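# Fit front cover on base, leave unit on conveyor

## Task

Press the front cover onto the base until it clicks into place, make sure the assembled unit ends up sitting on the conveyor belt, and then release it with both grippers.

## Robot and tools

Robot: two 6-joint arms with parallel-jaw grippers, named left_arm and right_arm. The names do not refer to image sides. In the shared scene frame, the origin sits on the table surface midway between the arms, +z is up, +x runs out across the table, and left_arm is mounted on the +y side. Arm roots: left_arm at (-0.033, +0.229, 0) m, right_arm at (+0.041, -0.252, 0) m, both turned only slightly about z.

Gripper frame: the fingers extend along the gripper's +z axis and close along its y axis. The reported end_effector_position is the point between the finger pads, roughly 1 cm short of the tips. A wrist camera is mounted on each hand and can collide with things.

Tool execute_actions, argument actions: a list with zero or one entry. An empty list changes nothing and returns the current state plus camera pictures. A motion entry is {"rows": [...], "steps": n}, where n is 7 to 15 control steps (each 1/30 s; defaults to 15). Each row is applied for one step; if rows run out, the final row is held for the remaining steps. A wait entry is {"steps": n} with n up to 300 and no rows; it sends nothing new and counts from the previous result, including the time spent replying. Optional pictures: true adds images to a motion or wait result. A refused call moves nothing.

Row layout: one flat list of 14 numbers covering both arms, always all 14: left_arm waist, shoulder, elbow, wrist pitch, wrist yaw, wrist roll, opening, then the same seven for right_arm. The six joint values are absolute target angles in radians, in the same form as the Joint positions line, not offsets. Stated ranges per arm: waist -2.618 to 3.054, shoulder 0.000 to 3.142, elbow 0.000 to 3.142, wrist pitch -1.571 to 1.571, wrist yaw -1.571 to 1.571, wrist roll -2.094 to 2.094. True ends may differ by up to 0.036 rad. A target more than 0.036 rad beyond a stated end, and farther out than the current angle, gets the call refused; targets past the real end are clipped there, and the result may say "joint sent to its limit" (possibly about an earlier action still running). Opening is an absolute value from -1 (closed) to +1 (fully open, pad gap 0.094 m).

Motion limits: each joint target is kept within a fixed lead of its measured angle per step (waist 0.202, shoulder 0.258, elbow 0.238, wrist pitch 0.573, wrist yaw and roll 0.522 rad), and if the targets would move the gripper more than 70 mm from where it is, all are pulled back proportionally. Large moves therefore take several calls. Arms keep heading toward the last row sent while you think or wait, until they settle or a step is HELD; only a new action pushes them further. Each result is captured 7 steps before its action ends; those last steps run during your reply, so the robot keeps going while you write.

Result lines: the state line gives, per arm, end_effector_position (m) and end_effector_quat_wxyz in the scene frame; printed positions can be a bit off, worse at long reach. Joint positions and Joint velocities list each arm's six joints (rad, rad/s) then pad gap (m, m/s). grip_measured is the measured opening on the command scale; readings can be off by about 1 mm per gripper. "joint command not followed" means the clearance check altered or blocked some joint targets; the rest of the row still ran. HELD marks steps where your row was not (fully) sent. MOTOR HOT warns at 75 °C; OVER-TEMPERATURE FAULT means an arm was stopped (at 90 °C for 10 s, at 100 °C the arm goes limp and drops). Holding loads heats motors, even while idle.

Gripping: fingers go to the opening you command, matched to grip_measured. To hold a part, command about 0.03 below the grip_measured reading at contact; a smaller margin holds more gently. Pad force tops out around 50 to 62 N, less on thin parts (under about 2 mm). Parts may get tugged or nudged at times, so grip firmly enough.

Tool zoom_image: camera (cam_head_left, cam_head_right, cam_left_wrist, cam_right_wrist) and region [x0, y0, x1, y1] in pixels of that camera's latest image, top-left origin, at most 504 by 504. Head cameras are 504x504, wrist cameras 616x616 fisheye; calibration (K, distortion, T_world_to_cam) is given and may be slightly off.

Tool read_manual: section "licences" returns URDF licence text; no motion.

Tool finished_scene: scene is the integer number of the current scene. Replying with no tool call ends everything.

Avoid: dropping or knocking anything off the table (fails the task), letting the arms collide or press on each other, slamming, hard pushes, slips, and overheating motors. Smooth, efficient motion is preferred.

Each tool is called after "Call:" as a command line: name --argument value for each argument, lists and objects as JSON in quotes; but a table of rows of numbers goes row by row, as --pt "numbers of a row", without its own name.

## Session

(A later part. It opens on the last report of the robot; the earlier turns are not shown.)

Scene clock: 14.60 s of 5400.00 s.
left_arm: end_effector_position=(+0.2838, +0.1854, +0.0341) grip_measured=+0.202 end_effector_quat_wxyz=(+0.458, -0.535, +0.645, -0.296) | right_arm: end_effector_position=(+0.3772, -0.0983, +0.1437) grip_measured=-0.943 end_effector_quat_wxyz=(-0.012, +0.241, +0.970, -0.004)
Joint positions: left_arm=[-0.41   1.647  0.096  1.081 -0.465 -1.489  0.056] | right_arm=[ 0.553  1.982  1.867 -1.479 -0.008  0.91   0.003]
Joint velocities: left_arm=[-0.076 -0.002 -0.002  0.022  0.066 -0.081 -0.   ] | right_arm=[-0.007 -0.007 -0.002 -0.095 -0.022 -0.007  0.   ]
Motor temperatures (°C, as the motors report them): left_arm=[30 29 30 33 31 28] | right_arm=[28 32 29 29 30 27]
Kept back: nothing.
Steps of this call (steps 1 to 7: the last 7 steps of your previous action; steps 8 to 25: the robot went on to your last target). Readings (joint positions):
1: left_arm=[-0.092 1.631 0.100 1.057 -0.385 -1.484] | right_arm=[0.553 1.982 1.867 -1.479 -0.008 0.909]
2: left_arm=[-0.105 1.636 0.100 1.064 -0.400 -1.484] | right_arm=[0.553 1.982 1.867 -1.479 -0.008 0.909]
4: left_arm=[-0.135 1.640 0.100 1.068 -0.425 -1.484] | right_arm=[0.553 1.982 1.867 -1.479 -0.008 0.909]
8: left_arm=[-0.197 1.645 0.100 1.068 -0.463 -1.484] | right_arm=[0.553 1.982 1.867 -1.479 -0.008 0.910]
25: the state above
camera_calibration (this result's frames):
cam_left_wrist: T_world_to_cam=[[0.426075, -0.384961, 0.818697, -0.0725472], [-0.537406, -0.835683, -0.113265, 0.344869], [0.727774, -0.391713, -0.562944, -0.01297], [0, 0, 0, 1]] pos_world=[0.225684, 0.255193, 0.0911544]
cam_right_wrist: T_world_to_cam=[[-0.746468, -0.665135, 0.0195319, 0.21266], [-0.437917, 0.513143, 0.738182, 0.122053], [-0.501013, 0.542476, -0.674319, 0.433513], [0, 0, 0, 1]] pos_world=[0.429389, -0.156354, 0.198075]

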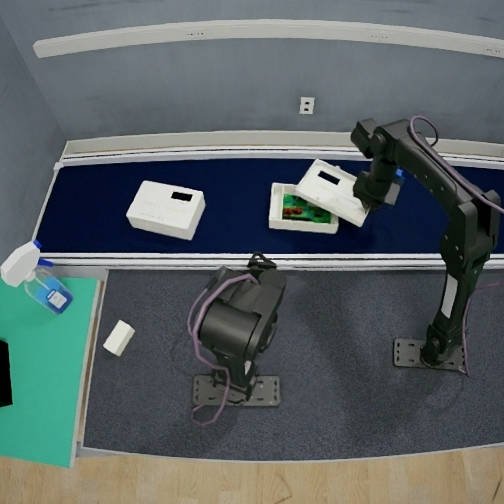

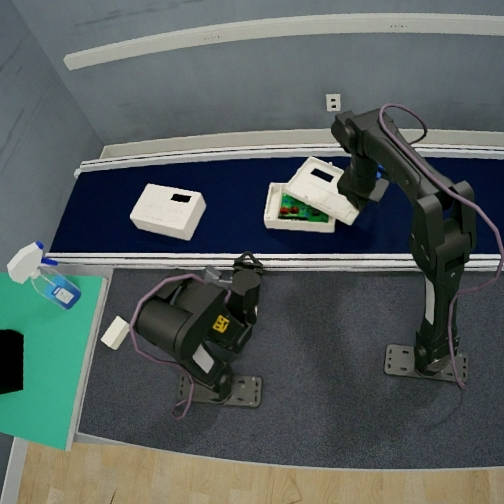

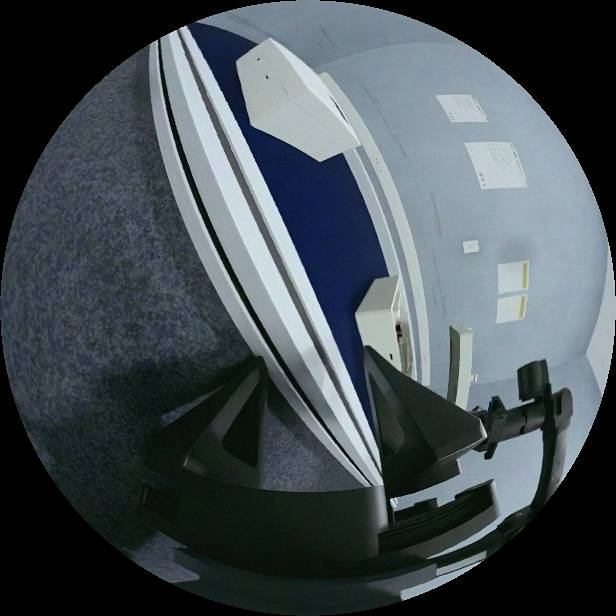

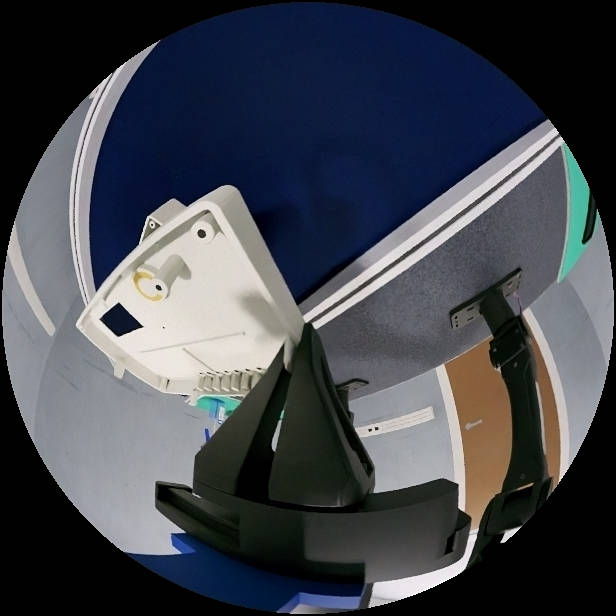

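The left fingertip caught against the conveyor rail. Backing the shoulder off to free it before raising the wrist.

Call:
execute_actions --actions '[{"rows":[[-0.41,1.45,0.2,1.1,-0.45,-1.5,0.2,0.55,1.955,1.89,-1.49,0,0.92,-1],[-0.41,1.35,0.2,1.1,-0.45,-1.5,0.2,0.55,1.955,1.89,-1.49,0,0.92,-1],[-0.41,1.35,0.2,1.1,-0.45,-1.5,0.2,0.55,1.955,1.89,-1.49,0,0.92,-1],[-0.41,1.35,0.2,1.1,-0.45,-1.5,0.2,0.55,1.955,1.89,-1.49,0,0.92,-1],[-0.41,1.35,0.2,1.2,-0.4,-1.5,0.2,0.55,1.955,1.89,-1.49,0,0.92,-1],[-0.41,1.35,0.2,1.2,-0.4,-1.5,0.2,0.55,1.955,1.89,-1.49,0,0.92,-1],[-0.41,1.35,0.2,1.2,-0.4,-1.5,0.2,0.55,1.955,1.89,-1.49,0,0.92,-1],[-0.518,1.35,0.21,1.3,0,-1.57,0.2,0.55,1.955,1.89,-1.49,0,0.92,-1]],"steps":15}]'

Call:
execute_actions --actions '[{"steps":20}]'

Call:
execute_actions --actions '[{"rows":[[-0.518,1.4,0.21,1.47,0,-1.57,0.2,0.55,1.955,1.89,-1.49,0,0.92,-1],[-0.518,1.4,0.21,1.47,0,-1.57,0.2,0.55,1.955,1.89,-1.49,0,0.92,-1],[-0.518,1.45,0.21,1.47,0,-1.57,0.2,0.55,1.955,1.89,-1.49,0,0.92,-1],[-0.518,1.45,0.21,1.47,0,-1.57,0.2,0.55,1.955,1.89,-1.49,0,0.92,-1],[-0.518,1.5,0.21,1.47,0,-1.57,0.2,0.55,1.955,1.89,-1.49,0,0.92,-1],[-0.518,1.5,0.21,1.47,0,-1.57,0.2,0.55,1.955,1.89,-1.49,0,0.92,-1],[-0.518,1.55,0.21,1.47,0,-1.57,0.2,0.55,1.955,1.89,-1.49,0,0.92,-1],[-0.518,1.55,0.21,1.47,0,-1.57,0.2,0.55,1.955,1.89,-1.49,0,0.92,-1],[-0.518,1.6,0.21,1.47,0,-1.57,0.2,0.55,1.955,1.89,-1.49,0,0.92,-1],[-0.518,1.6,0.21,1.47,0,-1.57,0.2,0.55,1.955,1.89,-1.49,0,0.92,-1],[-0.518,1.64,0.22,1.47,0,-1.57,0.2,0.55,1.955,1.89,-1.49,0,0.92,-1]],"steps":15}]'

Call:
execute_actions --actions '[{"steps":20}]' --pictures true

Scene clock: 15.53 s of 5400.00 s.
left_arm: end_effector_position=(+0.2826, +0.1795, +0.0574) grip_measured=+0.202 end_effector_quat_wxyz=(+0.455, -0.530, +0.640, -0.320) | right_arm: end_effector_position=(+0.3772, -0.0983, +0.1437) grip_measured=-0.943 end_effector_quat_wxyz=(-0.012, +0.242, +0.970, -0.004)
Joint positions: left_arm=[-0.416  1.45   0.1    0.916 -0.44  -1.499  0.056] | right_arm=[ 0.553  1.982  1.867 -1.479 -0.008  0.91   0.003]
Joint velocities: left_arm=[-0.037 -0.09   0.017 -0.022  0.154 -0.066  0.   ] | right_arm=[ 0.007 -0.022  0.017  0.007 -0.066 -0.007 -0.   ]
Motor temperatures (°C, as the motors report them): left_arm=[30 29 30 34 31 28] | right_arm=[28 32 29 29 30 27]
Steps of this call (steps 1 to 20: the robot went on to your last target; steps 21 to 28: the first 8 steps of this action). Readings (joint positions):
21: left_arm=[-0.414 1.629 0.098 1.059 -0.468 -1.495] | right_arm=[0.553 1.982 1.867 -1.479 -0.008 0.910]
22: left_arm=[-0.414 1.587 0.100 1.019 -0.465 -1.495] | right_arm=[0.553 1.982 1.867 -1.479 -0.008 0.910]
24: left_arm=[-0.414 1.505 0.100 0.957 -0.460 -1.497] | right_arm=[0.553 1.982 1.867 -1.479 -0.008 0.910]
28: the state above

Scene clock: 16.20 s of 5400.00 s.
left_arm: end_effector_position=(+0.2823, +0.1725, +0.0589) grip_measured=+0.202 end_effector_quat_wxyz=(+0.447, -0.525, +0.644, -0.333) | right_arm: end_effector_position=(+0.3772, -0.0983, +0.1437) grip_measured=-0.943 end_effector_quat_wxyz=(-0.012, +0.242, +0.970, -0.004)
Joint positions: left_arm=[-0.425  1.438  0.1    0.911 -0.416 -1.507  0.056] | right_arm=[ 0.553  1.982  1.867 -1.479 -0.008  0.91   0.003]
Joint velocities: left_arm=[-0.022 -0.002  0.002 -0.007 -0.051 -0.051  0.   ] | right_arm=[-0.022  0.002 -0.002  0.037  0.022  0.007  0.   ]
Motor temperatures (°C, as the motors report them): left_arm=[30 29 30 35 31 28] | right_arm=[28 33 29 29 30 27]
Kept back: nothing.
Steps of this call (steps 1 to 7: the last 7 steps of your previous action; steps 8 to 20: the robot went on to your last target). Readings (joint positions):
1: left_arm=[-0.418 1.448 0.100 0.916 -0.437 -1.500] | right_arm=[0.553 1.982 1.867 -1.479 -0.008 0.910]
2: left_arm=[-0.418 1.447 0.100 0.915 -0.435 -1.500] | right_arm=[0.553 1.982 1.867 -1.479 -0.008 0.910]
4: left_arm=[-0.419 1.445 0.100 0.914 -0.431 -1.501] | right_arm=[0.553 1.982 1.867 -1.479 -0.008 0.910]
8: left_arm=[-0.420 1.442 0.100 0.912 -0.426 -1.503] | right_arm=[0.553 1.982 1.867 -1.479 -0.008 0.910]
20: the state above

Scene clock: 16.47 s of 5400.00 s.
left_arm: end_effector_position=(+0.2820, +0.1711, +0.0593) grip_measured=+0.201 end_effector_quat_wxyz=(+0.452, -0.522, +0.637, -0.343) | right_arm: end_effector_position=(+0.3772, -0.0983, +0.1437) grip_measured=-0.943 end_effector_quat_wxyz=(-0.012, +0.242, +0.970, -0.004)
Joint positions: left_arm=[-0.432  1.482  0.083  0.996 -0.422 -1.508  0.056] | right_arm=[ 0.553  1.982  1.867 -1.479 -0.008  0.91   0.003]
Joint velocities: left_arm=[-0.085  0.3   -0.09   0.564 -0.168 -0.022  0.   ] | right_arm=[-0.002 -0.012 -0.002 -0.022  0.037 -0.037  0.   ]
Motor temperatures (°C, as the motors report them): left_arm=[30 29 31 35 31 28] | right_arm=[28 33 29 29 30 27]
Steps of this call (steps 1 to 8: the first 8 steps of this action). Readings (joint positions):
1: left_arm=[-0.425 1.438 0.100 0.914 -0.416 -1.507] | right_arm=[0.553 1.982 1.867 -1.479 -0.008 0.910]
2: left_arm=[-0.425 1.438 0.098 0.917 -0.413 -1.508] | right_arm=[0.553 1.982 1.867 -1.479 -0.008 0.910]
4: left_arm=[-0.425 1.444 0.095 0.931 -0.410 -1.508] | right_arm=[0.553 1.982 1.867 -1.479 -0.008 0.910]
8: the state above

Scene clock: 17.13 s of 5400.00 s.
left_arm: end_effector_position=(+0.2809, +0.1700, +0.0581) grip_measured=+0.201 end_effector_quat_wxyz=(+0.467, -0.519, +0.622, -0.354) | right_arm: end_effector_position=(+0.3772, -0.0983, +0.1437) grip_measured=-0.943 end_effector_quat_wxyz=(-0.012, +0.242, +0.970, -0.004)
Joint positions: left_arm=[-0.457  1.61   0.054  1.199 -0.46  -1.508  0.056] | right_arm=[ 0.553  1.982  1.867 -1.479 -0.008  0.91   0.003]
Joint velocities: left_arm=[ 0.012  0.017 -0.012  0.037 -0.022 -0.007 -0.   ] | right_arm=[-0.002 -0.017 -0.017  0.022 -0.081 -0.051  0.001]
Motor temperatures (°C, as the motors report them): left_arm=[30 29 31 36 31 28] | right_arm=[28 33 29 29 30 27]
Kept back: nothing.
Steps of this call (steps 1 to 7: the last 7 steps of your previous action; steps 8 to 20: the robot went on to your last target). Readings (joint positions):
1: left_arm=[-0.435 1.496 0.080 1.019 -0.427 -1.508] | right_arm=[0.553 1.982 1.867 -1.479 -0.008 0.910]
2: left_arm=[-0.439 1.511 0.075 1.045 -0.434 -1.508] | right_arm=[0.553 1.982 1.867 -1.479 -0.008 0.910]
4: left_arm=[-0.447 1.544 0.069 1.093 -0.445 -1.508] | right_arm=[0.553 1.982 1.867 -1.479 -0.008 0.910]
8: left_arm=[-0.455 1.583 0.062 1.153 -0.457 -1.508] | right_arm=[0.553 1.982 1.867 -1.479 -0.008 0.910]
20: the state above
camera_calibration (this result's frames):
cam_left_wrist: T_world_to_cam=[[0.321024, -0.345904, 0.881643, -0.0776317], [-0.562319, -0.81868, -0.11645, 0.337377], [0.762063, -0.458382, -0.457325, -0.00780241], [0, 0, 0, 1]] pos_world=[0.220581, 0.245774, 0.104163]
cam_right_wrist: T_world_to_cam=[[-0.746721, -0.66485, 0.0195375, 0.212782], [-0.437722, 0.513317, 0.738177, 0.121997], [-0.500806, 0.542661, -0.674324, 0.433454], [0, 0, 0, 1]] pos_world=[0.429366, -0.156373, 0.198076]

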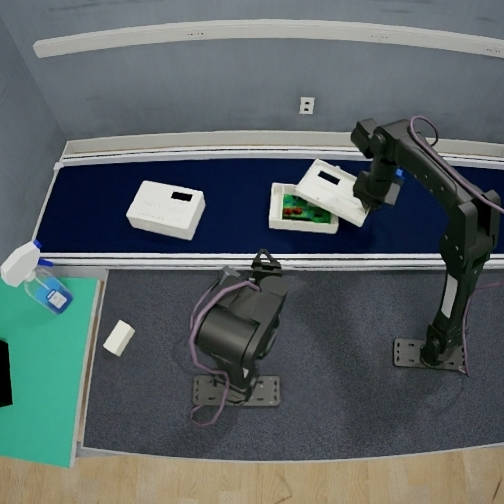

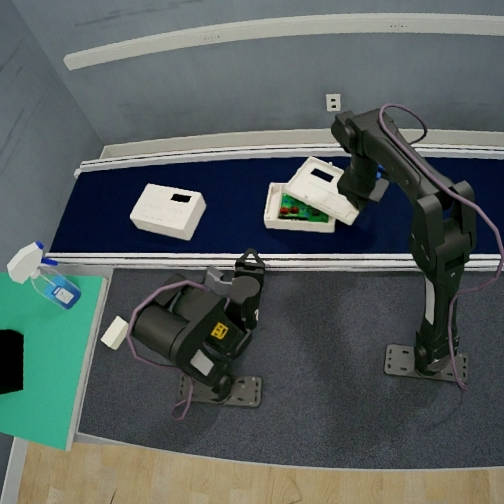

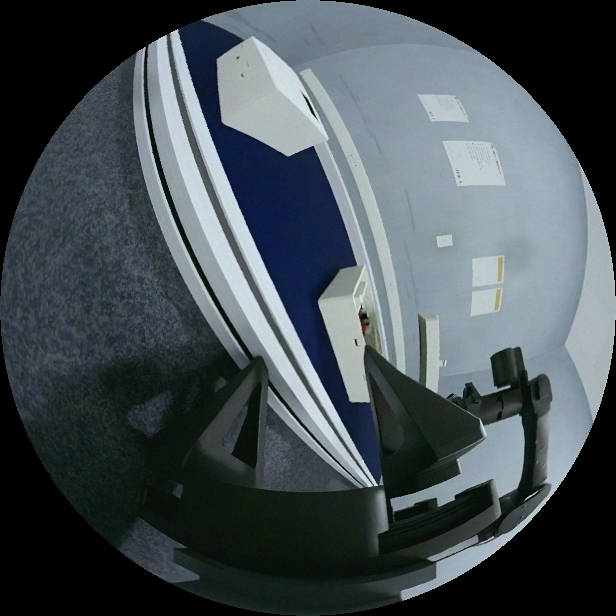

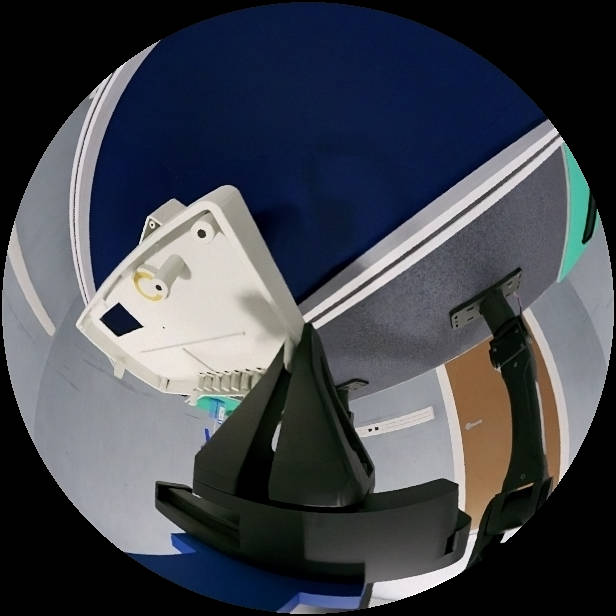

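Call:
execute_actions --actions '[{"rows":[[-0.457,1.55,0.055,1.1,-0.46,-1.5,0.2,0.55,1.955,1.89,-1.49,0,0.92,-1],[-0.457,1.5,0.055,1.0,-0.46,-1.5,0.2,0.55,1.955,1.89,-1.49,0,0.92,-1],[-0.457,1.45,0.055,0.92,-0.46,-1.5,0.2,0.55,1.955,1.89,-1.49,0,0.92,-1],[-0.457,1.4,0.055,0.84,-0.46,-1.5,0.2,0.55,1.955,1.89,-1.49,0,0.92,-1],[-0.457,1.35,0.055,0.76,-0.46,-1.5,0.2,0.55,1.955,1.89,-1.49,0,0.92,-1],[-0.457,1.3,0.055,0.68,-0.46,-1.5,0.2,0.55,1.955,1.89,-1.49,0,0.92,-1],[-0.457,1.2,0.055,0.55,-0.46,-1.5,0.2,0.55,1.955,1.89,-1.49,0,0.92,-1],[-0.457,1.1,0.055,0.42,-0.46,-1.5,0.2,0.55,1.955,1.89,-1.49,0,0.92,-1],[-0.457,1.0,0.055,0.3,-0.46,-1.5,0.2,0.55,1.955,1.89,-1.49,0,0.92,-1]],"steps":15}]'

Call:
execute_actions --actions '[{"steps":20}]'

Scene clock: 18.07 s of 5400.00 s.
left_arm: end_effector_position=(+0.2643, +0.1788, +0.0663) grip_measured=+0.201 end_effector_quat_wxyz=(+0.457, -0.523, +0.641, -0.327) | right_arm: end_effector_position=(+0.3772, -0.0983, +0.1437) grip_measured=-0.943 end_effector_quat_wxyz=(-0.012, +0.242, +0.970, -0.004)
Joint positions: left_arm=[-0.456  1.268  0.047  0.795 -0.465 -1.507  0.056] | right_arm=[ 0.553  1.982  1.867 -1.479 -0.008  0.91   0.003]
Joint velocities: left_arm=[-0.002 -2.342  0.002 -2.645  0.037  0.037 -0.001] | right_arm=[ 0.007 -0.017 -0.007 -0.022  0.037  0.022  0.001]
Motor temperatures (°C, as the motors report them): left_arm=[30 29 31 36 32 28] | right_arm=[28 33 29 29 30 27]
Steps of this call (steps 1 to 20: the robot went on to your last target; steps 21 to 28: the first 8 steps of this action). Readings (joint positions):
21: left_arm=[-0.456 1.604 0.047 1.189 -0.470 -1.507] | right_arm=[0.553 1.982 1.867 -1.479 -0.008 0.910]
22: left_arm=[-0.456 1.581 0.047 1.157 -0.469 -1.507] | right_arm=[0.553 1.982 1.867 -1.479 -0.008 0.910]
24: left_arm=[-0.456 1.502 0.047 1.064 -0.467 -1.507] | right_arm=[0.553 1.982 1.867 -1.479 -0.008 0.910]
28: the state above

Scene clock: 18.73 s of 5400.00 s.
left_arm: end_effector_position=(+0.2297, +0.1950, +0.0371) grip_measured=+0.201 end_effector_quat_wxyz=(+0.415, -0.531, +0.697, -0.244) | right_arm: end_effector_position=(+0.3772, -0.0983, +0.1437) grip_measured=-0.943 end_effector_quat_wxyz=(-0.012, +0.242, +0.970, -0.004)
Joint positions: left_arm=[-0.456  1.014  0.047  0.323 -0.464 -1.507  0.056] | right_arm=[ 0.553  1.982  1.867 -1.479 -0.008  0.91   0.003]
Joint velocities: left_arm=[-0.007  0.002 -0.012 -0.051 -0.022 -0.037 -0.001] | right_arm=[ 0.007  0.007  0.002  0.022 -0.051 -0.037 -0.001]
Motor temperatures (°C, as the motors report them): left_arm=[30 29 31 36 32 28] | right_arm=[28 33 29 29 30 27]
Kept back: nothing.
Steps of this call (steps 1 to 7: the last 7 steps of your previous action; steps 8 to 20: the robot went on to your last target). Readings (joint positions):
1: left_arm=[-0.456 1.182 0.047 0.702 -0.464 -1.507] | right_arm=[0.553 1.982 1.867 -1.479 -0.008 0.910]
2: left_arm=[-0.456 1.103 0.047 0.626 -0.464 -1.507] | right_arm=[0.553 1.982 1.867 -1.479 -0.008 0.910]
4: left_arm=[-0.456 1.024 0.047 0.533 -0.464 -1.507] | right_arm=[0.553 1.982 1.867 -1.479 -0.008 0.910]
8: left_arm=[-0.456 1.014 0.047 0.404 -0.464 -1.507] | right_arm=[0.553 1.982 1.867 -1.479 -0.008 0.910]
20: the state above

Free. Lifting via shoulder back, then wrist up.

Call:
execute_actions --actions '[{"rows":[[-0.457,0.6,0.1,0.4,-0.46,-1.5,0.2,0.55,1.955,1.89,-1.49,0,0.92,-1],[-0.457,0.6,0.1,0.4,-0.46,-1.5,0.2,0.55,1.955,1.89,-1.49,0,0.92,-1],[-0.457,0.6,0.1,0.4,-0.46,-1.5,0.2,0.55,1.955,1.89,-1.49,0,0.92,-1],[-0.457,0.6,0.1,0.4,-0.46,-1.5,0.2,0.55,1.955,1.89,-1.49,0,0.92,-1],[-0.457,0.6,0.1,0.4,-0.46,-1.5,0.2,0.55,1.955,1.89,-1.49,0,0.92,-1],[-0.457,0.6,0.1,0.4,-0.46,-1.5,0.2,0.55,1.955,1.89,-1.49,0,0.92,-1],[-0.518,0.7,0.22,0.9,0,-1.57,0.2,0.55,1.955,1.89,-1.49,0,0.92,-1]],"steps":15}]'

Call:
execute_actions --actions '[{"rows":[[-0.518,1.2,0.22,1.47,0,-1.57,0.2,0.55,1.955,1.89,-1.49,0,0.92,-1]],"steps":15}]'

Call:
execute_actions --actions '[{"rows":[[-0.518,1.3,0.22,1.47,0,-1.57,0.2,0.55,1.955,1.89,-1.49,0,0.92,-1],[-0.518,1.3,0.22,1.47,0,-1.57,0.2,0.55,1.955,1.89,-1.49,0,0.92,-1],[-0.518,1.4,0.22,1.47,0,-1.57,0.2,0.55,1.955,1.89,-1.49,0,0.92,-1],[-0.518,1.4,0.22,1.47,0,-1.57,0.2,0.55,1.955,1.89,-1.49,0,0.92,-1],[-0.518,1.48,0.22,1.47,0,-1.57,0.2,0.55,1.955,1.89,-1.49,0,0.92,-1],[-0.518,1.48,0.22,1.47,0,-1.57,0.2,0.55,1.955,1.89,-1.49,0,0.92,-1],[-0.518,1.55,0.22,1.47,0,-1.57,0.2,0.55,1.955,1.89,-1.49,0,0.92,-1],[-0.518,1.55,0.22,1.47,0,-1.57,0.2,0.55,1.955,1.89,-1.49,0,0.92,-1],[-0.518,1.6,0.22,1.47,0,-1.57,0.2,0.55,1.955,1.89,-1.49,0,0.92,-1],[-0.518,1.6,0.22,1.47,0,-1.57,0.2,0.55,1.955,1.89,-1.49,0,0.92,-1],[-0.518,1.645,0.22,1.47,0,-1.57,0.2,0.55,1.955,1.89,-1.49,0,0.92,-1]],"steps":15}]'

Call:
execute_actions --actions '[{"steps":20}]' --pictures true

Scene clock: 19.97 s of 5400.00 s.
left_arm: end_effector_position=(+0.2532, +0.1693, +0.1866) grip_measured=+0.201 end_effector_quat_wxyz=(+0.491, -0.481, +0.549, -0.476) | right_arm: end_effector_position=(+0.3772, -0.0983, +0.1437) grip_measured=-0.943 end_effector_quat_wxyz=(-0.012, +0.242, +0.970, -0.004)
Joint positions: left_arm=[-0.463  0.644  0.106  0.467 -0.395 -1.517  0.056] | right_arm=[ 0.553  1.982  1.867 -1.479 -0.008  0.91   0.003]
Joint velocities: left_arm=[-0.247  0.266  0.471  1.443  1.194 -0.125 -0.   ] | right_arm=[ 0.002 -0.002 -0.012 -0.051 -0.007 -0.066 -0.001]
Motor temperatures (°C, as the motors report them): left_arm=[30 29 31 36 32 28] | right_arm=[28 33 29 29 30 27]
Steps of this call (steps 1 to 29: the robot went on to your last target; steps 30 to 37: the first 8 steps of this action). Readings (joint positions):
30: left_arm=[-0.456 0.984 0.048 0.314 -0.462 -1.507] | right_arm=[0.553 1.982 1.867 -1.479 -0.008 0.910]
31: left_arm=[-0.456 0.917 0.048 0.308 -0.461 -1.507] | right_arm=[0.553 1.982 1.867 -1.479 -0.008 0.910]
33: left_arm=[-0.456 0.765 0.060 0.334 -0.460 -1.507] | right_arm=[0.553 1.982 1.867 -1.479 -0.008 0.910]
37: the state above

Scene clock: 20.47 s of 5400.00 s.
left_arm: end_effector_position=(+0.2725, +0.0721, +0.2806) grip_measured=+0.201 end_effector_quat_wxyz=(-0.430, +0.302, -0.486, +0.699) | right_arm: end_effector_position=(+0.3772, -0.0983, +0.1437) grip_measured=-0.943 end_effector_quat_wxyz=(-0.012, +0.242, +0.970, -0.004)
Joint positions: left_arm=[-0.509  1.198  0.22   1.331 -0.028 -1.566  0.056] | right_arm=[ 0.553  1.982  1.867 -1.479 -0.008  0.91   0.003]
Joint velocities: left_arm=[-0.027  0.442  0.002  0.462  0.007 -0.095  0.   ] | right_arm=[ 0.007  0.002 -0.007  0.081 -0.051  0.037 -0.001]
Motor temperatures (°C, as the motors report them): left_arm=[30 29 31 36 32 28] | right_arm=[28 33 29 29 30 27]
Steps of this call (steps 1 to 7: the last 7 steps of your previous action; steps 8 to 15: the first 8 steps of this action). Readings (joint positions):
8: left_arm=[-0.509 0.721 0.201 0.890 -0.093 -1.557] | right_arm=[0.553 1.982 1.867 -1.479 -0.008 0.910]
9: left_arm=[-0.509 0.802 0.209 1.020 -0.077 -1.558] | right_arm=[0.553 1.982 1.867 -1.479 -0.008 0.910]
11: left_arm=[-0.509 0.977 0.220 1.210 -0.053 -1.561] | right_arm=[0.553 1.982 1.867 -1.479 -0.008 0.910]
15: the state above

Scene clock: 20.97 s of 5400.00 s.
left_arm: end_effector_position=(+0.2965, +0.0561, +0.2142) grip_measured=+0.201 end_effector_quat_wxyz=(-0.402, +0.328, -0.541, +0.662) | right_arm: end_effector_position=(+0.3772, -0.0983, +0.1437) grip_measured=-0.943 end_effector_quat_wxyz=(-0.012, +0.242, +0.970, -0.004)
Joint positions: left_arm=[-0.509  1.498  0.22   1.478 -0.013 -1.568  0.056] | right_arm=[ 0.553  1.982  1.867 -1.479 -0.008  0.91   0.003]
Joint velocities: left_arm=[-0.012  0.999  0.012 -0.227  0.037 -0.007 -0.   ] | right_arm=[-0.002 -0.002  0.017 -0.022 -0.066 -0.022  0.   ]
Motor temperatures (°C, as the motors report them): left_arm=[30 29 31 36 32 28] | right_arm=[28 33 29 29 30 27]
Steps of this call (steps 1 to 7: the last 7 steps of your previous action; steps 8 to 15: the first 8 steps of this action). Readings (joint positions):
8: left_arm=[-0.509 1.217 0.220 1.453 -0.016 -1.567] | right_arm=[0.553 1.982 1.867 -1.479 -0.008 0.910]
9: left_arm=[-0.509 1.237 0.220 1.468 -0.015 -1.567] | right_arm=[0.553 1.982 1.867 -1.479 -0.008 0.910]
11: left_arm=[-0.509 1.315 0.220 1.487 -0.015 -1.567] | right_arm=[0.553 1.982 1.867 -1.479 -0.008 0.910]
15: the state above

Scene clock: 21.63 s of 5400.00 s.
left_arm: end_effector_position=(+0.3051, +0.0512, +0.1624) grip_measured=+0.201 end_effector_quat_wxyz=(+0.377, -0.356, +0.589, -0.620) | right_arm: end_effector_position=(+0.3772, -0.0983, +0.1437) grip_measured=-0.943 end_effector_quat_wxyz=(-0.012, +0.242, +0.970, -0.004)
Joint positions: left_arm=[-0.509  1.636  0.22   1.469 -0.012 -1.568  0.056] | right_arm=[ 0.553  1.982  1.867 -1.479 -0.008  0.91   0.003]
Joint velocities: left_arm=[-0.017  0.002  0.002 -0.007 -0.051 -0.037 -0.   ] | right_arm=[-0.012 -0.007  0.002  0.037 -0.066 -0.051  0.   ]
Motor temperatures (°C, as the motors report them): left_arm=[30 29 31 36 32 28] | right_arm=[28 34 29 29 30 27]
Kept back: nothing.
Steps of this call (steps 1 to 7: the last 7 steps of your previous action; steps 8 to 20: the robot went on to your last target). Readings (joint positions):
1: left_arm=[-0.509 1.533 0.220 1.473 -0.013 -1.568] | right_arm=[0.553 1.982 1.867 -1.479 -0.008 0.910]
2: left_arm=[-0.509 1.562 0.220 1.471 -0.013 -1.568] | right_arm=[0.553 1.982 1.867 -1.479 -0.008 0.910]
4: left_arm=[-0.509 1.610 0.220 1.469 -0.012 -1.568] | right_arm=[0.553 1.982 1.867 -1.479 -0.008 0.910]
8: left_arm=[-0.509 1.636 0.220 1.463 -0.012 -1.568] | right_arm=[0.553 1.982 1.867 -1.479 -0.008 0.910]
20: the state above
camera_calibration (this result's frames):
cam_left_wrist: T_world_to_cam=[[-0.100485, -0.109315, 0.988915, -0.119402], [-0.854453, -0.499728, -0.142062, 0.342854], [0.509718, -0.859257, -0.0431892, -0.00281247], [0, 0, 0, 1]] pos_world=[0.282389, 0.155865, 0.166664]
cam_right_wrist: T_world_to_cam=[[-0.746721, -0.66485, 0.0195375, 0.212782], [-0.437722, 0.513317, 0.738177, 0.121997], [-0.500806, 0.542661, -0.674324, 0.433454], [0, 0, 0, 1]] pos_world=[0.429366, -0.156373, 0.198076]

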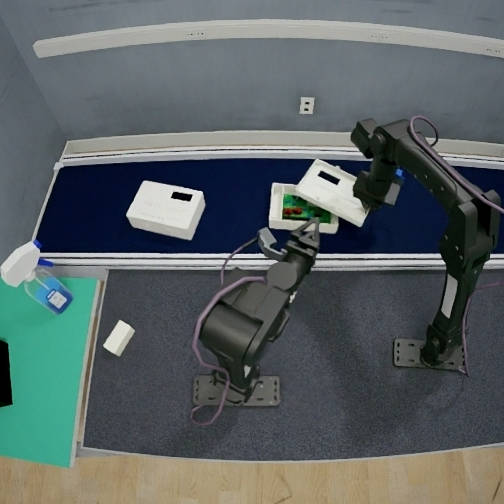

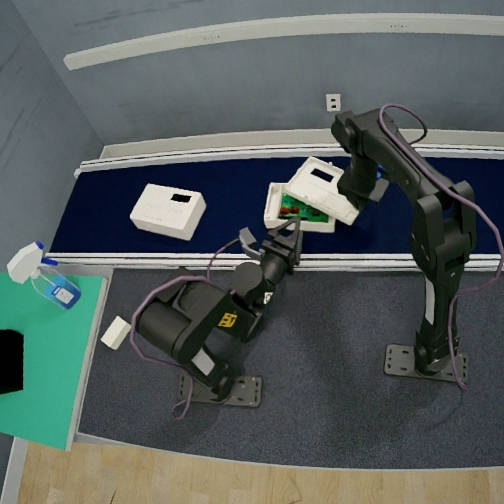

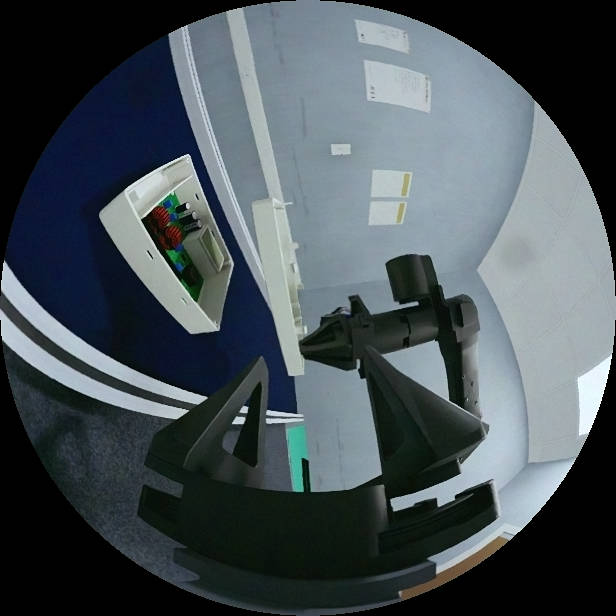

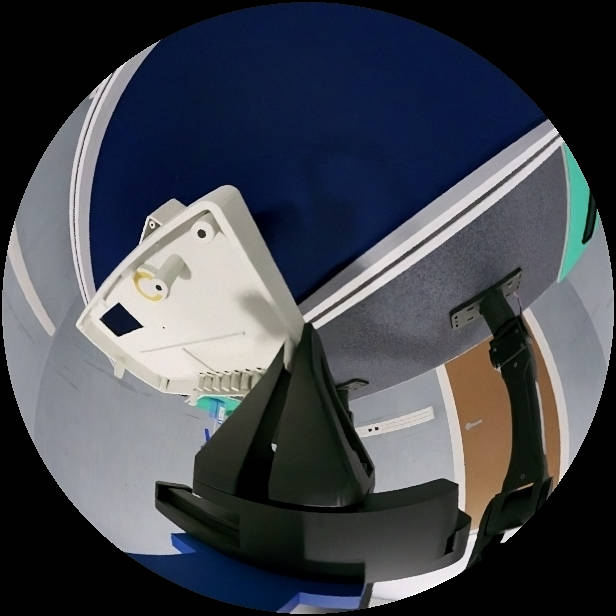

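Call:
execute_actions --actions '[{"rows":[[-0.518,1.67,0.22,1.44,0,-1.57,0.2,0.55,1.955,1.89,-1.49,0,0.92,-1],[-0.518,1.68,0.23,1.43,0,-1.57,0.2,0.55,1.955,1.89,-1.49,0,0.92,-1],[-0.518,1.7,0.24,1.43,0,-1.57,0.2,0.55,1.955,1.89,-1.49,0,0.92,-1],[-0.518,1.72,0.27,1.42,0,-1.57,0.2,0.55,1.955,1.89,-1.49,0,0.92,-1],[-0.518,1.74,0.3,1.41,0,-1.57,0.2,0.55,1.955,1.89,-1.49,0,0.92,-1],[-0.518,1.76,0.33,1.40,0,-1.57,0.2,0.55,1.955,1.89,-1.49,0,0.92,-1],[-0.518,1.78,0.36,1.39,0,-1.57,0.2,0.55,1.955,1.89,-1.49,0,0.92,-1],[-0.518,1.80,0.39,1.38,0,-1.57,0.2,0.55,1.955,1.89,-1.49,0,0.92,-1],[-0.518,1.82,0.42,1.37,0,-1.57,0.2,0.55,1.955,1.89,-1.49,0,0.92,-1],[-0.518,1.84,0.455,1.36,0,-1.57,0.2,0.55,1.955,1.89,-1.49,0,0.92,-1]],"steps":15}]'

Call:
execute_actions --actions '[{"steps":20}]' --pictures true

Scene clock: 22.27 s of 5400.00 s.
left_arm: end_effector_position=(+0.3273, +0.0392, +0.1387) grip_measured=+0.201 end_effector_quat_wxyz=(+0.364, -0.369, +0.610, -0.599) | right_arm: end_effector_position=(+0.3772, -0.0983, +0.1437) grip_measured=-0.943 end_effector_quat_wxyz=(-0.012, +0.242, +0.970, -0.004)
Joint positions: left_arm=[-0.509  1.754  0.312  1.425 -0.011 -1.568  0.056] | right_arm=[ 0.553  1.982  1.867 -1.479 -0.008  0.91   0.003]
Joint velocities: left_arm=[ 0.002  0.603  0.882 -0.315  0.007 -0.037 -0.001] | right_arm=[-0.007  0.007 -0.017 -0.037 -0.11  -0.007 -0.001]
Motor temperatures (°C, as the motors report them): left_arm=[30 29 31 36 31 28] | right_arm=[28 34 29 29 30 27]
Steps of this call (steps 1 to 11: the robot went on to your last target; steps 12 to 19: the first 8 steps of this action). Readings (joint positions):
12: left_arm=[-0.509 1.638 0.220 1.469 -0.012 -1.568] | right_arm=[0.553 1.982 1.867 -1.479 -0.008 0.910]
13: left_arm=[-0.509 1.643 0.220 1.468 -0.012 -1.568] | right_arm=[0.553 1.982 1.867 -1.479 -0.008 0.910]
15: left_arm=[-0.509 1.669 0.224 1.464 -0.012 -1.568] | right_arm=[0.553 1.982 1.867 -1.479 -0.008 0.910]
19: the state above

Scene clock: 22.93 s of 5400.00 s.
left_arm: end_effector_position=(+0.3544, +0.0245, +0.1412) grip_measured=+0.201 end_effector_quat_wxyz=(+0.365, -0.367, +0.609, -0.601) | right_arm: end_effector_position=(+0.3772, -0.0983, +0.1437) grip_measured=-0.943 end_effector_quat_wxyz=(-0.012, +0.242, +0.970, -0.004)
Joint positions: left_arm=[-0.509  1.825  0.437  1.376 -0.01  -1.568  0.056] | right_arm=[ 0.553  1.982  1.867 -1.479 -0.008  0.91   0.003]
Joint velocities: left_arm=[-0.017  0.002 -0.017  0.051 -0.066  0.037 -0.   ] | right_arm=[ 0.002 -0.002 -0.007  0.022 -0.037  0.022  0.   ]
Motor temperatures (°C, as the motors report them): left_arm=[30 29 31 36 31 28] | right_arm=[28 34 29 29 30 27]
Kept back: nothing.
Steps of this call (steps 1 to 7: the last 7 steps of your previous action; steps 8 to 20: the robot went on to your last target). Readings (joint positions):
1: left_arm=[-0.509 1.775 0.344 1.416 -0.011 -1.568] | right_arm=[0.553 1.982 1.867 -1.479 -0.008 0.910]
2: left_arm=[-0.509 1.795 0.376 1.407 -0.011 -1.568] | right_arm=[0.553 1.982 1.867 -1.479 -0.008 0.910]
4: left_arm=[-0.509 1.820 0.425 1.394 -0.010 -1.568] | right_arm=[0.553 1.982 1.867 -1.479 -0.008 0.910]
8: left_arm=[-0.509 1.825 0.437 1.385 -0.010 -1.568] | right_arm=[0.553 1.982 1.867 -1.479 -0.008 0.910]
20: the state above
camera_calibration (this result's frames):
cam_left_wrist: T_world_to_cam=[[-0.0444458, -0.139438, 0.989233, -0.115614], [-0.862139, -0.494919, -0.108497, 0.366456], [0.504719, -0.857678, -0.0982181, -0.0422514], [0, 0, 0, 1]] pos_world=[0.332122, 0.129007, 0.149979]
cam_right_wrist: T_world_to_cam=[[-0.746721, -0.66485, 0.0195375, 0.212782], [-0.437722, 0.513317, 0.738177, 0.121997], [-0.500806, 0.542661, -0.674324, 0.433454], [0, 0, 0, 1]] pos_world=[0.429366, -0.156373, 0.198076]

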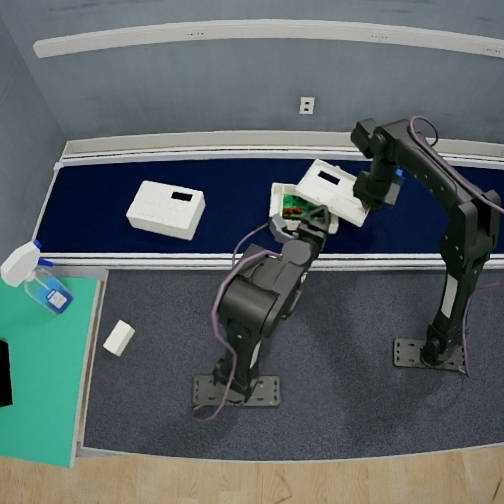

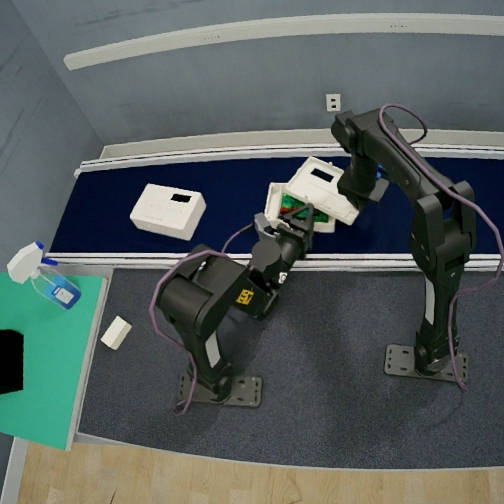

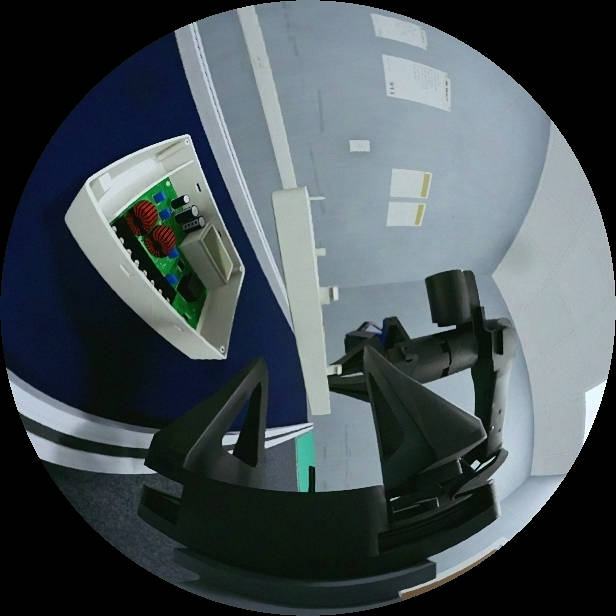

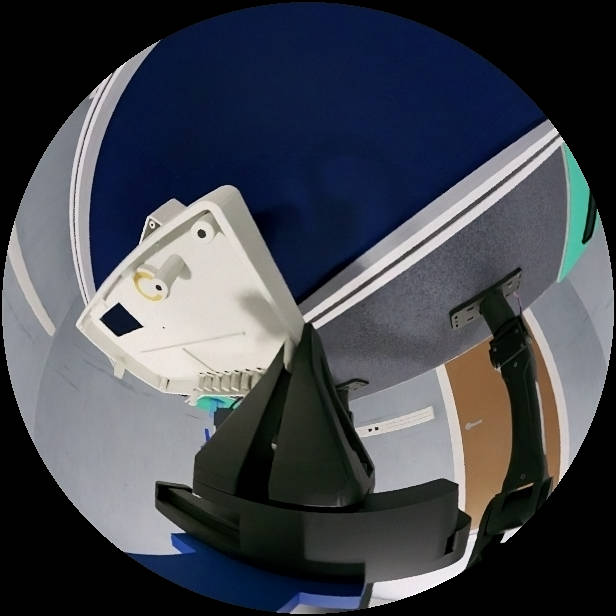

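Call:
execute_actions --actions '[{"rows":[[-0.518,1.86,0.49,1.345,0,-1.57,0.2,0.55,1.955,1.89,-1.49,0,0.92,-1],[-0.518,1.88,0.52,1.335,0,-1.57,0.2,0.55,1.955,1.89,-1.49,0,0.92,-1],[-0.518,1.9,0.555,1.32,0,-1.57,0.2,0.55,1.955,1.89,-1.49,0,0.92,-1],[-0.518,1.925,0.59,1.31,0,-1.57,0.2,0.55,1.955,1.89,-1.49,0,0.92,-1]],"steps":15}]'

Call:
execute_actions --actions '[{"rows":[[-0.518,1.925,0.59,1.31,0,-1.57,-0.4,0.55,1.955,1.89,-1.49,0,0.92,-1]],"steps":15}]' --pictures true

Scene clock: 23.60 s of 5400.00 s.
left_arm: end_effector_position=(+0.3830, +0.0090, +0.1424) grip_measured=+0.201 end_effector_quat_wxyz=(+0.366, -0.366, +0.606, -0.604) | right_arm: end_effector_position=(+0.3772, -0.0983, +0.1437) grip_measured=-0.943 end_effector_quat_wxyz=(-0.012, +0.242, +0.970, -0.004)
Joint positions: left_arm=[-0.509  1.91   0.571  1.338 -0.01  -1.568  0.056] | right_arm=[ 0.553  1.982  1.867 -1.479 -0.008  0.91   0.003]
Joint velocities: left_arm=[-0.002 -0.002  0.022 -0.081  0.037 -0.022  0.001] | right_arm=[ 0.007 -0.007 -0.012  0.022  0.037  0.037 -0.   ]
Motor temperatures (°C, as the motors report them): left_arm=[30 29 31 36 31 28] | right_arm=[28 34 29 29 30 27]
Steps of this call (steps 1 to 12: the robot went on to your last target; steps 13 to 20: the first 8 steps of this action). Readings (joint positions):
13: left_arm=[-0.509 1.827 0.440 1.375 -0.010 -1.568] | right_arm=[0.553 1.982 1.867 -1.479 -0.008 0.910]
14: left_arm=[-0.509 1.836 0.454 1.371 -0.010 -1.568] | right_arm=[0.553 1.982 1.867 -1.479 -0.008 0.910]
16: left_arm=[-0.509 1.870 0.507 1.358 -0.010 -1.568] | right_arm=[0.553 1.982 1.867 -1.479 -0.008 0.910]
20: the state above

Scene clock: 24.10 s of 5400.00 s.
left_arm: end_effector_position=(+0.3830, +0.0090, +0.1396) grip_measured=-0.398 end_effector_quat_wxyz=(+0.364, -0.368, +0.609, -0.601) | right_arm: end_effector_position=(+0.3772, -0.0983, +0.1437) grip_measured=-0.943 end_effector_quat_wxyz=(-0.012, +0.242, +0.970, -0.004)
Joint positions: left_arm=[-0.509  1.91   0.571  1.326 -0.01  -1.569  0.028] | right_arm=[ 0.553  1.982  1.867 -1.479 -0.008  0.91   0.003]
Joint velocities: left_arm=[-0.002  0.002 -0.007 -0.051  0.022  0.022 -0.001] | right_arm=[-0.012  0.002  0.017  0.007 -0.007  0.022 -0.   ]
Motor temperatures (°C, as the motors report them): left_arm=[30 29 31 36 31 28] | right_arm=[28 34 29 29 30 27]
Steps of this call (steps 1 to 7: the last 7 steps of your previous action; steps 8 to 15: the first 8 steps of this action). Readings (joint positions):
8: left_arm=[-0.509 1.910 0.571 1.328 -0.010 -1.569] | right_arm=[0.553 1.982 1.867 -1.479 -0.008 0.910]
9: left_arm=[-0.509 1.910 0.571 1.327 -0.010 -1.569] | right_arm=[0.553 1.982 1.867 -1.479 -0.008 0.910]
11: left_arm=[-0.509 1.910 0.571 1.327 -0.010 -1.569] | right_arm=[0.553 1.982 1.867 -1.479 -0.008 0.910]
15: the state above
camera_calibration (this result's frames):
cam_left_wrist: T_world_to_cam=[[-0.0429913, -0.139798, 0.989246, -0.115407], [-0.86249, -0.494553, -0.107372, 0.383255], [0.504245, -0.857831, -0.0993128, -0.0697415], [0, 0, 0, 1]] pos_world=[0.360759, 0.11358, 0.14839]
cam_right_wrist: T_world_to_cam=[[-0.746721, -0.66485, 0.0195375, 0.212782], [-0.437722, 0.513317, 0.738177, 0.121997], [-0.500806, 0.542661, -0.674324, 0.433454], [0, 0, 0, 1]] pos_world=[0.429366, -0.156373, 0.198076]

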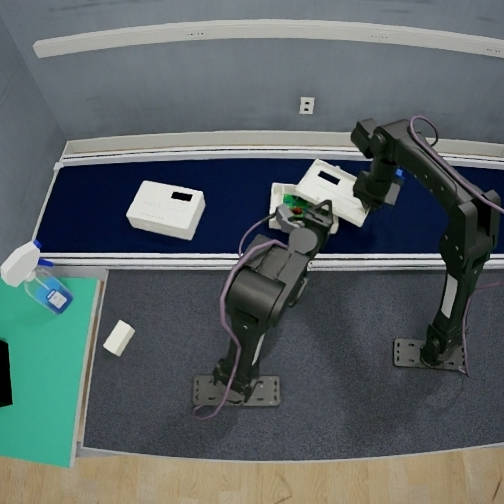

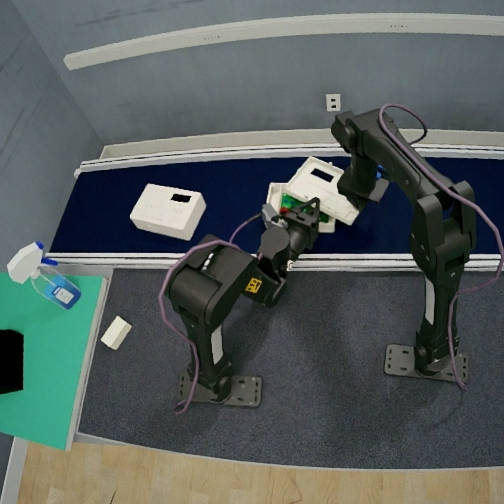

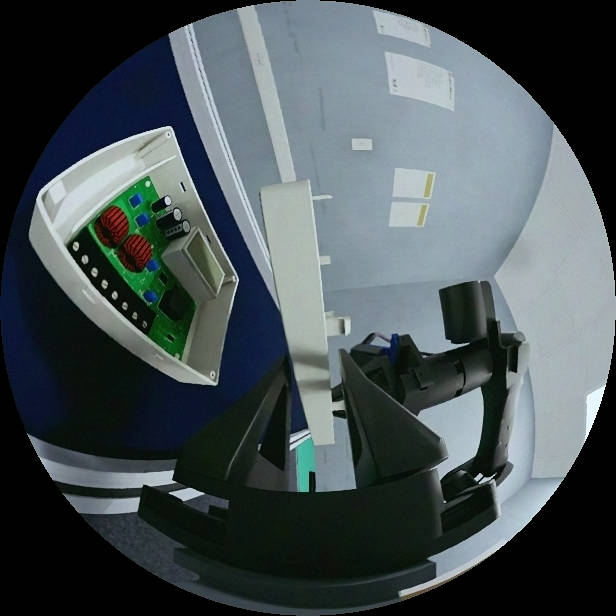

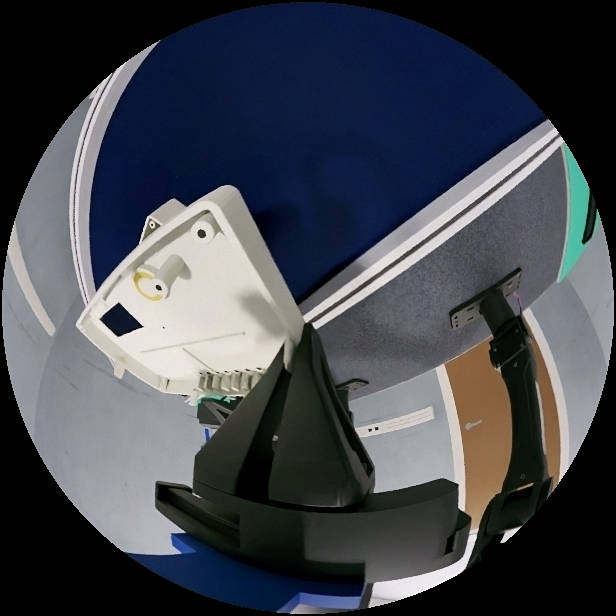

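Call:
execute_actions --actions '[{"rows":[[-0.55,1.925,0.59,1.31,0,-1.57,-0.2,0.55,1.955,1.89,-1.49,0,0.92,-1],[-0.55,1.925,0.59,1.31,0,-1.57,-0.2,0.55,1.955,1.89,-1.49,0,0.92,-1],[-0.55,1.925,0.59,1.31,0,-1.57,-0.2,0.55,1.955,1.89,-1.49,0,0.92,-1],[-0.55,1.945,0.625,1.3,0,-1.57,-0.2,0.55,1.955,1.89,-1.49,0,0.92,-1],[-0.55,1.965,0.66,1.285,0,-1.57,-0.2,0.55,1.955,1.89,-1.49,0,0.92,-1],[-0.55,1.99,0.70,1.27,0,-1.57,-0.2,0.55,1.955,1.89,-1.49,0,0.92,-1]],"steps":15}]'

Call:
execute_actions --actions '[{"rows":[[-0.55,1.99,0.70,1.27,0,-1.57,-0.45,0.55,1.955,1.89,-1.49,0,0.92,-1],[-0.55,1.99,0.70,1.27,0,-1.57,-0.5,0.55,1.955,1.89,-1.49,0,0.92,-1],[-0.55,1.99,0.70,1.27,0,-1.57,-0.55,0.55,1.955,1.89,-1.49,0,0.92,-1],[-0.55,1.99,0.70,1.27,0,-1.57,-0.6,0.55,1.955,1.89,-1.49,0,0.92,-1],[-0.55,1.99,0.70,1.27,0,-1.57,-0.68,0.55,1.955,1.89,-1.49,0,0.92,-1]],"steps":15}]' --pictures true

Scene clock: 24.90 s of 5400.00 s.
left_arm: end_effector_position=(+0.3940, -0.0170, +0.1420) grip_measured=-0.202 end_effector_quat_wxyz=(+0.355, -0.354, +0.612, -0.612) | right_arm: end_effector_position=(+0.3772, -0.0983, +0.1437) grip_measured=-0.943 end_effector_quat_wxyz=(-0.012, +0.242, +0.970, -0.004)
Joint positions: left_arm=[-0.544  1.967  0.664  1.304 -0.008 -1.569  0.037] | right_arm=[ 0.553  1.982  1.867 -1.479 -0.008  0.91   0.003]
Joint velocities: left_arm=[ 0.012  0.261  0.447 -0.095 -0.037 -0.007 -0.001] | right_arm=[-0.012 -0.012 -0.002 -0.066 -0.051 -0.037 -0.   ]
Motor temperatures (°C, as the motors report them): left_arm=[30 29 31 36 31 28] | right_arm=[28 34 29 29 30 27]
Steps of this call (steps 1 to 7: the last 7 steps of your previous action; steps 8 to 15: the robot went on to your last target; step 16: nothing new was sent; steps 17 to 24: the first 8 steps of this action). Readings (joint positions):
17: left_arm=[-0.512 1.910 0.571 1.326 -0.010 -1.569] | right_arm=[0.553 1.982 1.867 -1.479 -0.008 0.910]
18: left_arm=[-0.518 1.910 0.571 1.326 -0.010 -1.569] | right_arm=[0.553 1.982 1.867 -1.479 -0.008 0.910]
20: left_arm=[-0.534 1.913 0.574 1.325 -0.010 -1.569] | right_arm=[0.553 1.982 1.867 -1.479 -0.008 0.910]
24: the state above

Scene clock: 25.40 s of 5400.00 s.
left_arm: end_effector_position=(+0.3975, -0.0191, +0.1395) grip_measured=-0.476 end_effector_quat_wxyz=(+0.351, -0.358, +0.614, -0.609) | right_arm: end_effector_position=(+0.3769, -0.0988, +0.1437) grip_measured=-0.943 end_effector_quat_wxyz=(-0.011, +0.242, +0.970, -0.006)
Joint positions: left_arm=[-0.544  1.975  0.682  1.283 -0.007 -1.576  0.025] | right_arm=[ 0.553  1.982  1.867 -1.481 -0.005  0.911  0.003]
Joint velocities: left_arm=[-0.017  0.007 -0.002 -0.007 -0.007 -0.051  0.   ] | right_arm=[-0.002 -0.007 -0.007  0.037 -0.037 -0.037  0.   ]
Motor temperatures (°C, as the motors report them): left_arm=[30 29 31 36 31 28] | right_arm=[28 34 30 29 30 27]
Steps of this call (steps 1 to 7: the last 7 steps of your previous action; steps 8 to 15: the first 8 steps of this action). Readings (joint positions):
8: left_arm=[-0.544 1.975 0.680 1.289 -0.008 -1.569] | right_arm=[0.553 1.982 1.867 -1.479 -0.007 0.910]
9: left_arm=[-0.544 1.975 0.681 1.291 -0.007 -1.570] | right_arm=[0.553 1.982 1.867 -1.481 -0.006 0.911]
11: left_arm=[-0.544 1.975 0.682 1.285 -0.007 -1.575] | right_arm=[0.553 1.982 1.867 -1.481 -0.005 0.911]
15: the state above
camera_calibration (this result's frames):
cam_left_wrist: T_world_to_cam=[[-0.047113, -0.130822, 0.990286, -0.117033], [-0.880629, -0.462478, -0.102992, 0.389089], [0.471459, -0.876926, -0.0934168, -0.0894097], [0, 0, 0, 1]] pos_world=[0.379282, 0.0862291, 0.147617]
cam_right_wrist: T_world_to_cam=[[-0.747169, -0.664261, 0.0222877, 0.21204], [-0.43701, 0.516267, 0.73654, 0.12242], [-0.500761, 0.54058, -0.676027, 0.433652], [0, 0, 0, 1]] pos_world=[0.429085, -0.156775, 0.198267]

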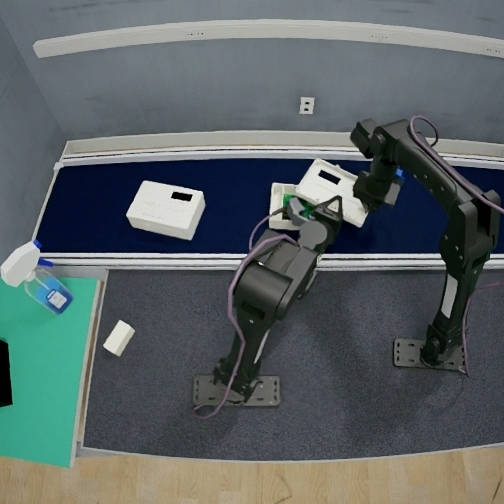

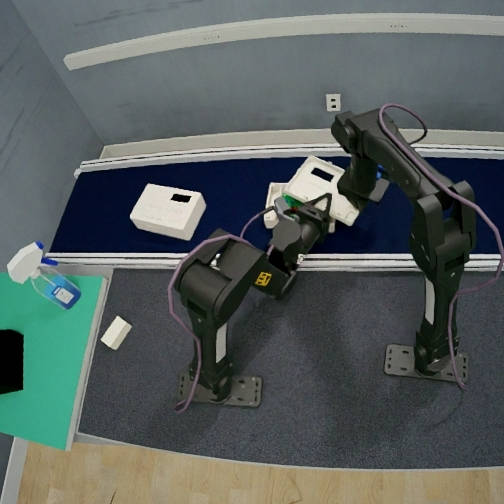

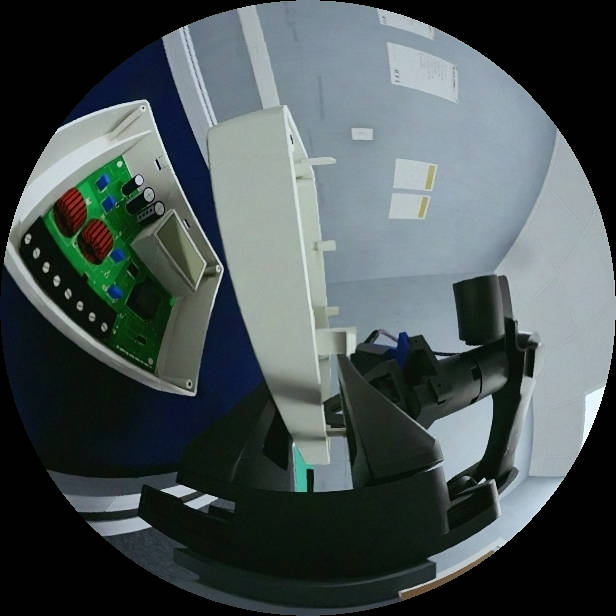

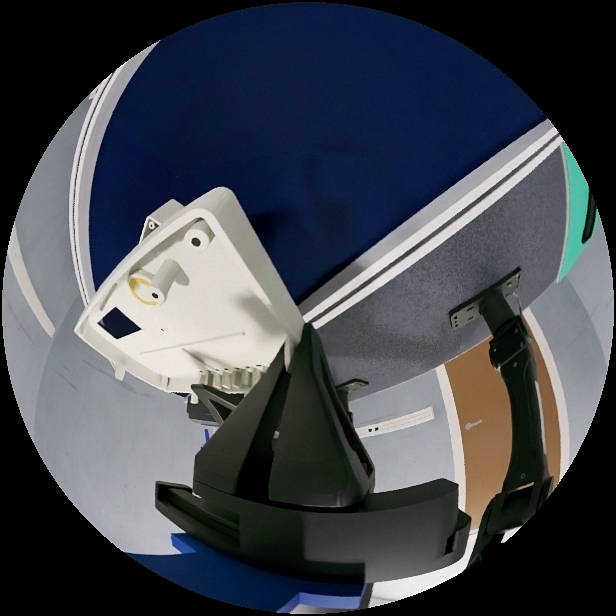

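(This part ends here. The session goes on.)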